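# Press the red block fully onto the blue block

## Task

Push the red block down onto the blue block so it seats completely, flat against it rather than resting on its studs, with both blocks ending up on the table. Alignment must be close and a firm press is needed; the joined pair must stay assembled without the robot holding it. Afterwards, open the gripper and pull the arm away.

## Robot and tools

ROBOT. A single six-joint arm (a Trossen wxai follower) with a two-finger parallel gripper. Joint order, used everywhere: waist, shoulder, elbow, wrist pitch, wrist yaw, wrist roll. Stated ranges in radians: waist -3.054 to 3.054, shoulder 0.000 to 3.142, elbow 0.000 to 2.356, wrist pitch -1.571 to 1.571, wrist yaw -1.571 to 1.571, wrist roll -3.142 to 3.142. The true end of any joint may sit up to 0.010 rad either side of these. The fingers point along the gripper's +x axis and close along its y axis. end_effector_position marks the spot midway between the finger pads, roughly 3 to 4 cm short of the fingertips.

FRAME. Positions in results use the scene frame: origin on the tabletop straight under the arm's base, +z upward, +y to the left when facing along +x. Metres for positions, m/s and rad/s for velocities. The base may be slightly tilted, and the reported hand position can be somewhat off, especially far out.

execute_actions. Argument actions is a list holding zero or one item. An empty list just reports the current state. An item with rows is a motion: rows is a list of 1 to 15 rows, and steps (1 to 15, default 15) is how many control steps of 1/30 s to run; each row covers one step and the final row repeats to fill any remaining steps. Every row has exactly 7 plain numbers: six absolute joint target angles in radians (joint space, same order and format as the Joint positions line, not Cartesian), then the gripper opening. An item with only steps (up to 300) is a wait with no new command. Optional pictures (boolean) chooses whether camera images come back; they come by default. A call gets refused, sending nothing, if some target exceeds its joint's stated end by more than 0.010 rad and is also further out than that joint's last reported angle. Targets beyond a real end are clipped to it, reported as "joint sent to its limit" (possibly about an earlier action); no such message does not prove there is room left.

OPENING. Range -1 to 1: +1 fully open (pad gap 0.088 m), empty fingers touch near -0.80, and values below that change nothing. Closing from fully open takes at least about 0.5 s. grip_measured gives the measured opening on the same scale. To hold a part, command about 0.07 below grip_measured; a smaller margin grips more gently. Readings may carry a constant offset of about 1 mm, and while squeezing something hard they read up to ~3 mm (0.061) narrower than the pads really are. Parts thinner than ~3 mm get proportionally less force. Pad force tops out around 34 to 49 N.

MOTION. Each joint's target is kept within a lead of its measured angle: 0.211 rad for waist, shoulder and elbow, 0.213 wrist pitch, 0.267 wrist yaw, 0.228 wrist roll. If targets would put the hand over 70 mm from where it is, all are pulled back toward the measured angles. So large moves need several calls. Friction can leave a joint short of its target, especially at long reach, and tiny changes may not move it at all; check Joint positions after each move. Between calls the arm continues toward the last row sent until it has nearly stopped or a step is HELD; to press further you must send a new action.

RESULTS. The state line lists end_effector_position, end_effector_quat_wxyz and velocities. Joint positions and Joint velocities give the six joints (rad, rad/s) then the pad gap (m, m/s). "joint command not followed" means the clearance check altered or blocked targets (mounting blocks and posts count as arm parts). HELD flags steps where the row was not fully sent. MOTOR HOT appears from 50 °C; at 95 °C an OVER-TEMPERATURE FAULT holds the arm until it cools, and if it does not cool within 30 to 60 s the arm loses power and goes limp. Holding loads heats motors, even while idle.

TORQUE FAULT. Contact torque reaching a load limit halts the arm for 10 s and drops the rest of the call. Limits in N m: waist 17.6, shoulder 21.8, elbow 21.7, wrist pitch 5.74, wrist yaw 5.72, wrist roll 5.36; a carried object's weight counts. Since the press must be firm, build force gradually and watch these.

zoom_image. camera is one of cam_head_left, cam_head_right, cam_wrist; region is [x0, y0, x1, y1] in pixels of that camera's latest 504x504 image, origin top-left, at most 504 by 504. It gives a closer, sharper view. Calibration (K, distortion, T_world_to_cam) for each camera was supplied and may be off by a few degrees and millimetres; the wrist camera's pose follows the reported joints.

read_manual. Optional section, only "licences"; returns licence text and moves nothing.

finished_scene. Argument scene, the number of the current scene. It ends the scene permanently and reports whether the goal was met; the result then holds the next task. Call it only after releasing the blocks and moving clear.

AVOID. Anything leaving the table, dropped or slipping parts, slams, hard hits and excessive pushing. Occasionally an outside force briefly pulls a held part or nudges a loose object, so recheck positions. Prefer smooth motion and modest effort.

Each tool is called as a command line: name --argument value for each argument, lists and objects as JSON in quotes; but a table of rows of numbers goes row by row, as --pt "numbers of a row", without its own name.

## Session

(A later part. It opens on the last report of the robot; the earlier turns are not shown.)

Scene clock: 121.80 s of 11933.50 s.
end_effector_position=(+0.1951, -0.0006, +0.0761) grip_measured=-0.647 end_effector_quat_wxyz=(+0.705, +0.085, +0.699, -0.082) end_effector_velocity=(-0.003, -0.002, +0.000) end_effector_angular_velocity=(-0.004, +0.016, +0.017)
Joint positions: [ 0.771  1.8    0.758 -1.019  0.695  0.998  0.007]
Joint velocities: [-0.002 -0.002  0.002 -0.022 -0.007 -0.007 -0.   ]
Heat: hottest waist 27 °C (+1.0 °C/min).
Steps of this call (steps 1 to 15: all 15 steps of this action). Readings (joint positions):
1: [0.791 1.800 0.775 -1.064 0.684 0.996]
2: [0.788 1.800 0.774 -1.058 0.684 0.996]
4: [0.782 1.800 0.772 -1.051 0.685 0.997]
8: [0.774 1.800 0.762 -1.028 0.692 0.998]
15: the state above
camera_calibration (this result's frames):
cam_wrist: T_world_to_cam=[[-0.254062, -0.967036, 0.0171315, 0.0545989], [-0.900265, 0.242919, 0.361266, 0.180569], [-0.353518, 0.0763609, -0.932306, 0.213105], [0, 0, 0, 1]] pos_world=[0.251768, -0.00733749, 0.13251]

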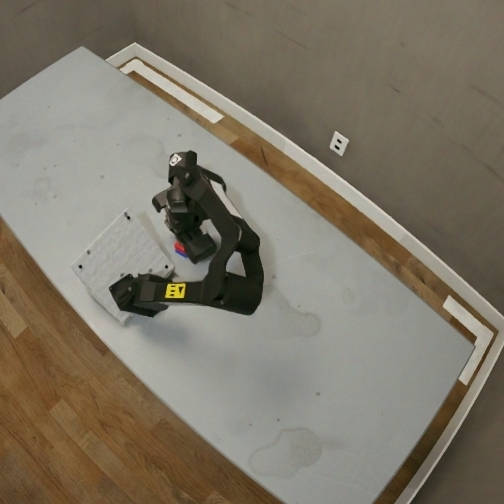

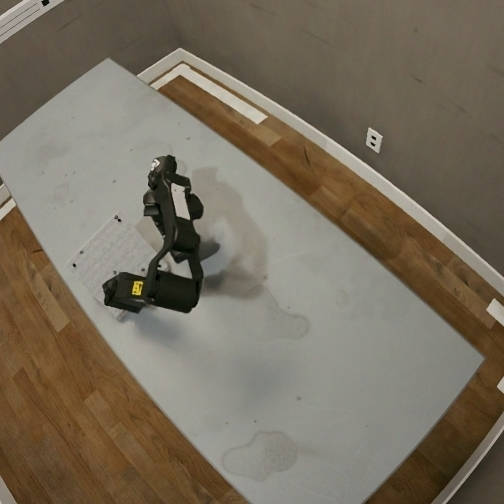

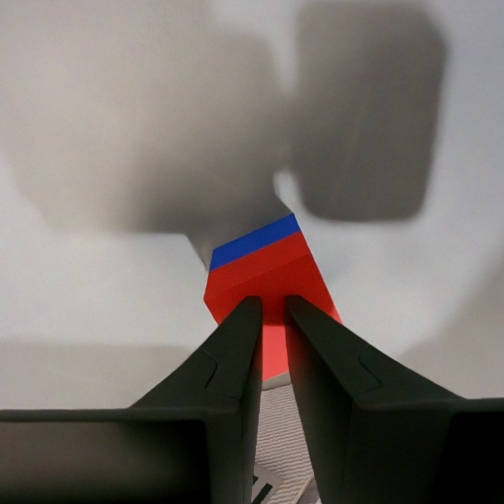

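execute_actions --actions '[{"rows":[[0.757,1.813,0.733,-1.025,0.695,1.0,-0.65],[0.757,1.813,0.733,-1.025,0.695,1.0,-0.65],[0.757,1.813,0.733,-1.025,0.695,1.0,-0.65],[0.746,1.823,0.72,-1.025,0.695,1.0,-0.65],[0.746,1.823,0.72,-1.025,0.695,1.0,-0.65],[0.746,1.823,0.72,-1.025,0.695,1.0,-0.65],[0.735,1.833,0.706,-1.025,0.695,1.0,-0.65],[0.735,1.833,0.706,-1.025,0.695,1.0,-0.65],[0.735,1.833,0.706,-1.025,0.695,1.0,-0.65],[0.722,1.845,0.69,-1.025,0.695,1.0,-0.65]]}]'

zoom_image --camera "cam_wrist" --region '[180,190,370,340]'

Scene clock: 127.90 s of 11933.50 s.
end_effector_position=(+0.1916, -0.0012, +0.0729) grip_measured=-0.647 end_effector_quat_wxyz=(+0.701, +0.079, +0.704, -0.083) end_effector_velocity=(+0.000, -0.007, -0.001) end_effector_angular_velocity=(-0.025, +0.003, +0.010)
Joint positions: [ 0.766  1.806  0.749 -1.02   0.693  0.998  0.007]
Joint velocities: [-0.012 -0.002  0.002 -0.022  0.022 -0.007  0.   ]
Heat: hottest waist 27 °C (+1.0 °C/min).
Steps of this call (steps 1 to 15: the robot went on to your last target; steps 16 to 90: nothing new was sent; then 2.60 s passed at rest; steps 91 to 105: all 15 steps of this action). Readings (joint positions):
91: [0.771 1.800 0.757 -1.019 0.695 0.998]
92: [0.771 1.800 0.757 -1.019 0.695 0.998]
94: [0.770 1.801 0.755 -1.019 0.695 0.998]
98: [0.768 1.804 0.752 -1.019 0.693 0.998]
105: the state above
camera_calibration (this result's frames):
cam_wrist: T_world_to_cam=[[-0.246843, -0.968657, 0.0277986, 0.0509697], [-0.896724, 0.239199, 0.372384, 0.177286], [-0.367362, 0.0669926, -0.927662, 0.211272], [0, 0, 0, 1]] pos_world=[0.249171, -0.00718807, 0.128554]

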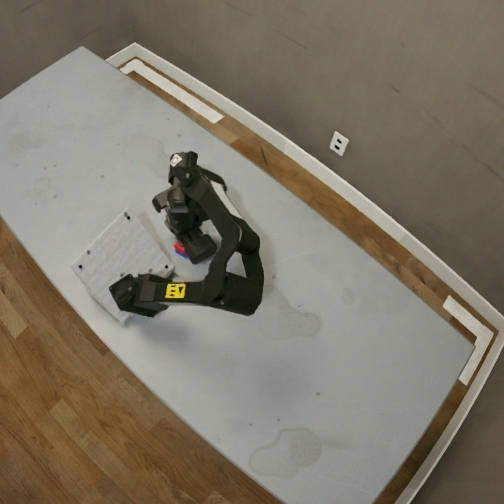

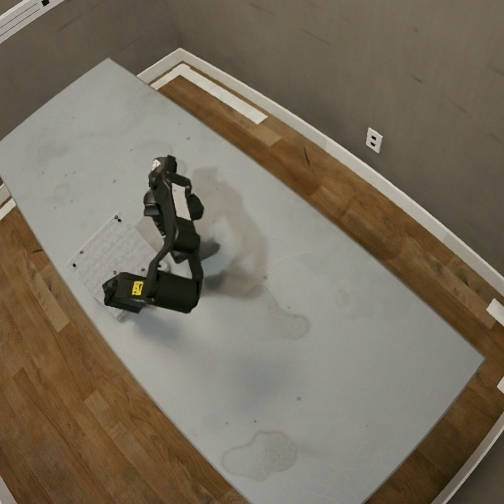

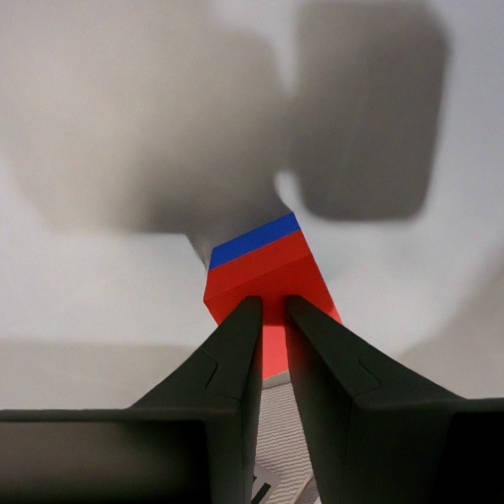

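Region (180, 190, 370, 340) of cam_wrist's 504x504 image, scaled by 2.653, with more detail than that image has; it fills the top 398 rows of this view, and the rest is white.

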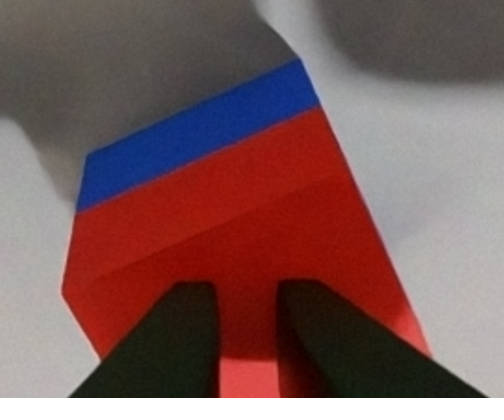

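execute_actions --actions '[{"rows":[[0.71,1.856,0.675,-1.025,0.695,1.0,-0.65],[0.71,1.856,0.675,-1.025,0.695,1.0,-0.65],[0.71,1.856,0.675,-1.025,0.695,1.0,-0.65],[0.71,1.856,0.675,-1.025,0.695,1.0,-0.65],[0.697,1.868,0.66,-1.025,0.695,1.0,-0.65]]}]' --pictures false

execute_actions --actions '[{"rows":[[0.73,1.835,0.7,-1.025,0.695,1.0,-0.65],[0.73,1.835,0.7,-1.025,0.695,1.0,-0.65],[0.73,1.835,0.7,-1.025,0.695,1.0,-0.65],[0.757,1.807,0.735,-1.02,0.695,1.0,-0.65]],"steps":12}]' --pictures false

execute_actions --actions '[{"rows":[[0.8,1.79,0.8,-1.07,0.69,1.0,-0.65],[0.8,1.79,0.8,-1.07,0.69,1.0,-0.65],[0.8,1.79,0.8,-1.07,0.69,1.0,-0.65],[0.8,1.79,0.8,-1.07,0.69,1.0,-0.65],[0.85,1.82,0.95,-1.25,0.66,0.7,0.5]]}]'

zoom_image --camera "cam_head_left" --region '[150,215,220,275]'

Scene clock: 135.73 s of 11933.50 s.
end_effector_position=(+0.1896, -0.0021, +0.0712) grip_measured=-0.647 end_effector_quat_wxyz=(+0.698, +0.076, +0.708, -0.083) end_effector_velocity=(-0.001, -0.000, +0.000) end_effector_angular_velocity=(+0.004, +0.008, +0.007)
Joint positions: [ 0.762  1.809  0.746 -1.024  0.691  0.998  0.007]
Joint velocities: [-0.002 -0.002  0.002 -0.007 -0.007 -0.007 -0.   ]
Heat: hottest waist 26 °C (+0.0 °C/min).
Steps of this call (steps 1 to 15: the robot went on to your last target; steps 16 to 90: nothing new was sent; then 4.33 s passed at rest; steps 91 to 105: all 15 steps of this action). Readings (joint positions):
91: [0.765 1.807 0.747 -1.023 0.693 0.998]
92: [0.765 1.807 0.747 -1.023 0.693 0.998]
94: [0.765 1.807 0.747 -1.023 0.693 0.998]
98: [0.763 1.809 0.746 -1.024 0.691 0.998]
105: the state above

Scene clock: 136.13 s of 11933.50 s.
end_effector_position=(+0.1925, -0.0018, +0.0748) grip_measured=-0.647 end_effector_quat_wxyz=(+0.704, +0.081, +0.701, -0.082) end_effector_velocity=(+0.000, +0.001, +0.000) end_effector_angular_velocity=(+0.012, +0.000, -0.002)
Joint positions: [ 0.771  1.799  0.75  -1.023  0.696  0.998  0.007]
Joint velocities: [-0.002 -0.007 -0.002  0.007 -0.007 -0.007 -0.   ]
Heat: hottest waist 26 °C (+0.0 °C/min).
Steps of this call (steps 1 to 12: all 12 steps of this action). Readings (joint positions):
1: [0.764 1.808 0.746 -1.024 0.691 0.998]
2: [0.767 1.807 0.747 -1.024 0.694 0.998]
4: [0.770 1.804 0.750 -1.024 0.696 0.998]
8: [0.771 1.799 0.750 -1.023 0.696 0.998]
12: the state above

Scene clock: 136.63 s of 11933.50 s.
end_effector_position=(+0.2089, -0.0050, +0.1199) grip_measured=+0.448 end_effector_quat_wxyz=(+0.709, -0.051, +0.702, +0.048) end_effector_velocity=(-0.001, +0.000, -0.001) end_effector_angular_velocity=(-0.003, +0.014, +0.086)
Joint positions: [ 0.846  1.813  0.937 -1.244  0.664  0.709  0.061]
Joint velocities: [-0.002  0.007  0.002 -0.007 -0.007 -0.081  0.041]
Heat: hottest waist 26 °C (+0.0 °C/min).
Steps of this call (steps 1 to 15: all 15 steps of this action). Readings (joint positions):
1: [0.774 1.798 0.757 -1.028 0.696 0.998]
2: [0.779 1.798 0.763 -1.042 0.695 0.998]
4: [0.789 1.797 0.773 -1.057 0.694 0.998]
8: [0.833 1.810 0.895 -1.196 0.671 0.789]
15: the state above
camera_calibration (this result's frames):
cam_wrist: T_world_to_cam=[[0.119296, -0.992456, 0.0282912, -0.0263847], [-0.927269, -0.101185, 0.360464, 0.182266], [-0.354882, -0.0692353, -0.932344, 0.258741], [0, 0, 0, 1]] pos_world=[0.26398, 0.0101709, 0.176282]

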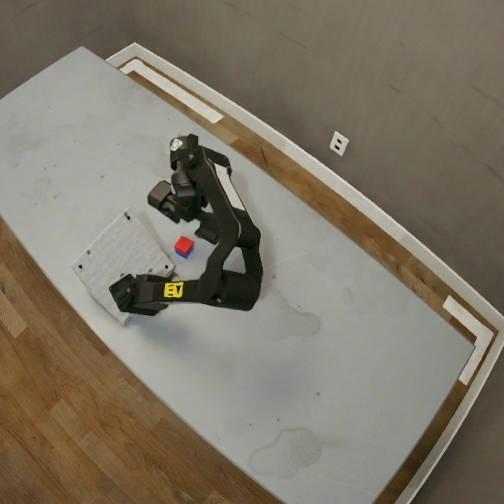

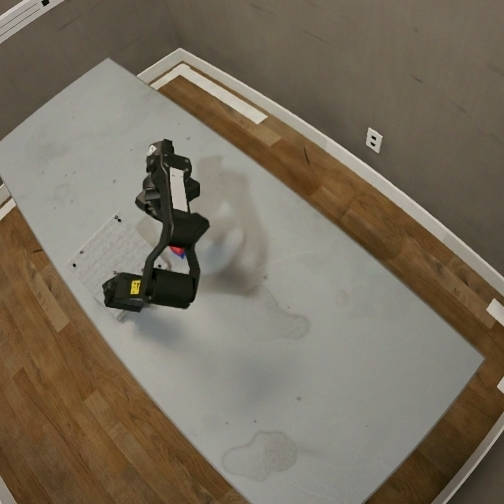

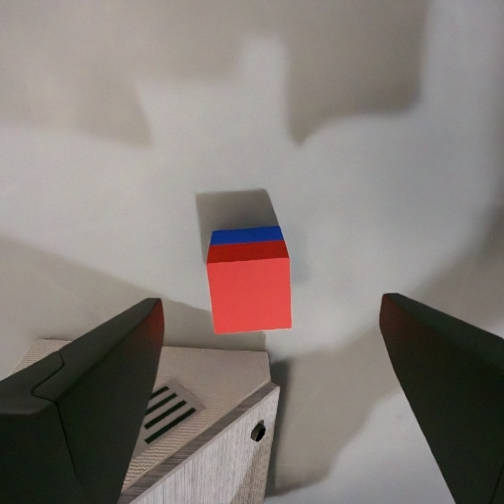

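Region (150, 215, 220, 275) of cam_head_left's 504x504 image, scaled by 7.200, with more detail than that image has; it fills the top 432 rows of this view, and the rest is white.

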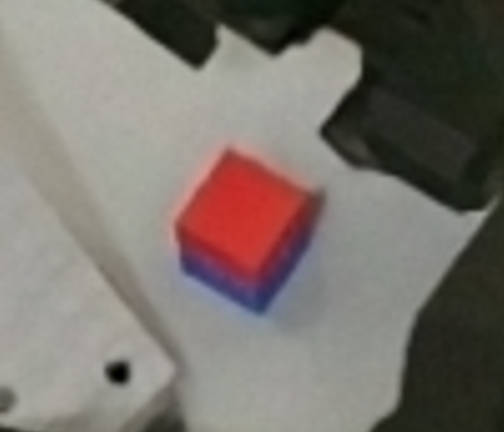

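zoom_image --camera "cam_wrist" --region '[190,210,310,345]'

Region (190, 210, 310, 345) of cam_wrist's 504x504 image, scaled by 3.733, with more detail than that image has.

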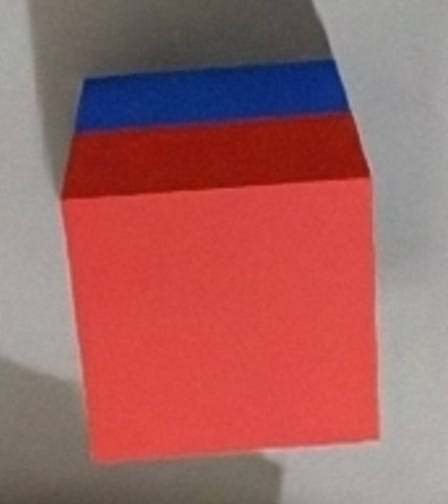

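execute_actions --actions '[{"rows":[[0.79,1.795,0.775,-1.064,0.686,0.6,0.2]]}]' --pictures false

execute_actions --actions '[{"rows":[[0.76,1.802,0.74,-1.01,0.70,0.56,0.2],[0.76,1.802,0.74,-1.01,0.70,0.56,0.2],[0.76,1.802,0.74,-1.01,0.70,0.56,0.2],[0.734,1.805,0.714,-0.96,0.713,0.531,0.2]]}]' --pictures false

execute_actions --actions '[{"rows":[[0.734,1.805,0.714,-0.96,0.713,0.531,-0.05]],"steps":8}]'

zoom_image --camera "cam_wrist" --region '[180,210,370,320]'

Scene clock: 147.57 s of 11933.50 s.
end_effector_position=(+0.1951, -0.0010, +0.0841) grip_measured=+0.204 end_effector_quat_wxyz=(+0.705, -0.064, +0.703, +0.066) end_effector_velocity=(-0.005, -0.004, -0.002) end_effector_angular_velocity=(-0.010, +0.025, +0.034)
Joint positions: [ 0.791  1.8    0.786 -1.067  0.682  0.603  0.049]
Joint velocities: [-0.007 -0.002 -0.007 -0.022 -0.007 -0.022 -0.001]
Heat: hottest waist 27 °C (+0.0 °C/min).
Steps of this call (steps 1 to 15: the robot went on to your last target; steps 16 to 90: nothing new was sent; then 7.43 s passed at rest; steps 91 to 105: all 15 steps of this action). Readings (joint positions):
91: [0.842 1.810 0.916 -1.211 0.668 0.680]
92: [0.829 1.801 0.883 -1.154 0.672 0.656]
94: [0.804 1.800 0.827 -1.115 0.676 0.627]
98: [0.792 1.800 0.790 -1.076 0.681 0.608]
105: the state above

Scene clock: 148.07 s of 11933.50 s.
end_effector_position=(+0.1941, -0.0021, +0.0648) grip_measured=+0.202 end_effector_quat_wxyz=(+0.706, -0.066, +0.702, +0.067) end_effector_velocity=(-0.002, +0.001, -0.001) end_effector_angular_velocity=(+0.007, +0.005, +0.004)
Joint positions: [ 0.736  1.801  0.725 -0.963  0.709  0.534  0.049]
Joint velocities: [-0.002 -0.002 -0.007  0.007 -0.007 -0.007 -0.   ]
Heat: hottest waist 27 °C (+0.0 °C/min).
Steps of this call (steps 1 to 15: all 15 steps of this action). Readings (joint positions):
1: [0.788 1.800 0.780 -1.056 0.685 0.593]
2: [0.781 1.800 0.773 -1.039 0.690 0.584]
4: [0.765 1.800 0.755 -1.017 0.695 0.566]
8: [0.739 1.801 0.728 -0.975 0.707 0.541]
15: the state above

Scene clock: 148.33 s of 11933.50 s.
end_effector_position=(+0.1941, -0.0022, +0.0646) grip_measured=-0.033 end_effector_quat_wxyz=(+0.706, -0.066, +0.702, +0.067) end_effector_velocity=(+0.001, -0.000, -0.001) end_effector_angular_velocity=(-0.004, -0.004, -0.011)
Joint positions: [ 0.735  1.801  0.724 -0.962  0.71   0.534  0.037]
Joint velocities: [-0.002  0.002 -0.002  0.007  0.007  0.007 -0.008]
Heat: hottest waist 27 °C (+0.0 °C/min).
Steps of this call (steps 1 to 8: all 8 steps of this action). Readings (joint positions):
1: [0.735 1.801 0.725 -0.963 0.710 0.534]
2: [0.735 1.801 0.724 -0.963 0.710 0.534]
4: [0.735 1.801 0.724 -0.962 0.710 0.534]
8: the state above
camera_calibration (this result's frames):
cam_wrist: T_world_to_cam=[[0.167709, -0.985603, 0.0214545, -0.0292193], [-0.919339, -0.148502, 0.364366, 0.186881], [-0.355934, -0.0808315, -0.931009, 0.202196], [0, 0, 0, 1]] pos_world=[0.248676, 0.0152974, 0.120781]

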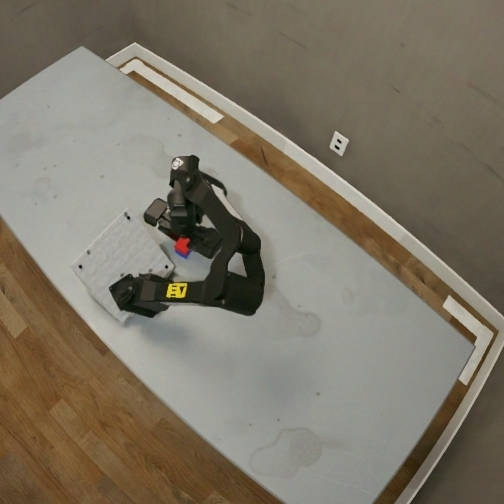

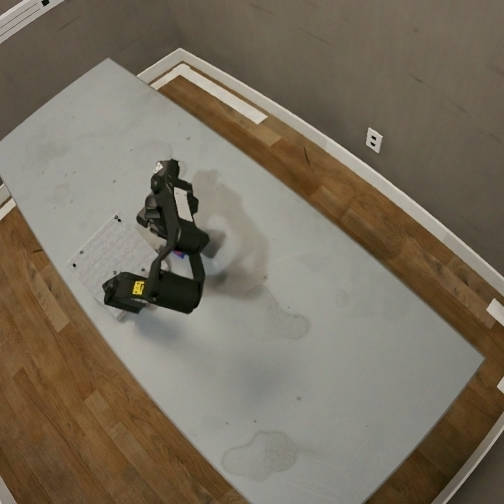

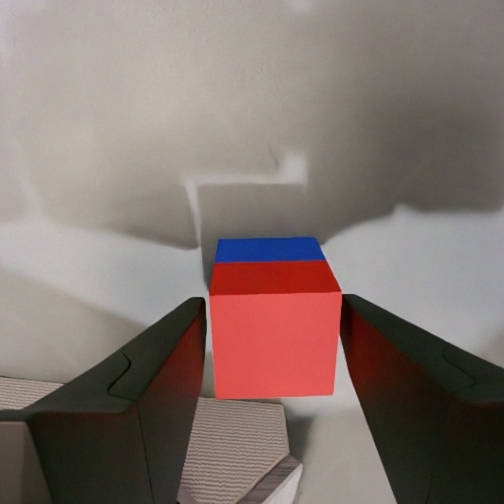

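Region (180, 210, 370, 320) of cam_wrist's 504x504 image, scaled by 2.653, with more detail than that image has; it fills the top 292 rows of this view, and the rest is white.

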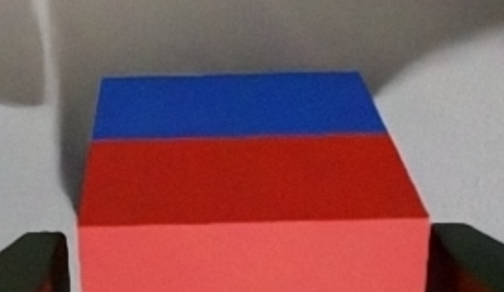

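execute_actions --actions '[{"rows":[[0.735,1.8,0.724,-0.96,0.71,0.534,0.4],[0.735,1.8,0.724,-0.96,0.71,0.534,0.4],[0.79,1.8,0.79,-1.064,0.686,0.6,0.4],[0.79,1.8,0.79,-1.064,0.686,0.6,0.4],[0.79,1.8,0.79,-1.064,0.686,0.6,0.4],[0.79,1.8,0.79,-1.064,0.686,0.6,0.4],[0.85,1.82,0.95,-1.25,0.66,0.7,0.5]]}]' --pictures false

finished_scene --scene 1

Scene clock: 153.63 s of 11933.50 s.
end_effector_position=(+0.2093, -0.0047, +0.1198) grip_measured=+0.492 end_effector_quat_wxyz=(+0.709, -0.055, +0.701, +0.053) end_effector_velocity=(-0.022, -0.011, -0.001) end_effector_angular_velocity=(-0.046, +0.107, +0.047)
Joint positions: [ 0.846  1.813  0.937 -1.241  0.664  0.693  0.063]
Joint velocities: [ 0.002  0.007 -0.002 -0.125 -0.051  0.037  0.003]
Heat: hottest waist 27 °C (+0.0 °C/min).
Steps of this call (steps 1 to 15: the robot went on to your last target; steps 16 to 90: nothing new was sent; then 1.80 s passed at rest; steps 91 to 105: all 15 steps of this action). Readings (joint positions):
91: [0.735 1.801 0.724 -0.962 0.710 0.534]
92: [0.735 1.801 0.724 -0.962 0.710 0.534]
94: [0.753 1.801 0.741 -1.010 0.702 0.562]
98: [0.803 1.812 0.828 -1.147 0.677 0.636]
105: the state above

The scene is finished: the task was done.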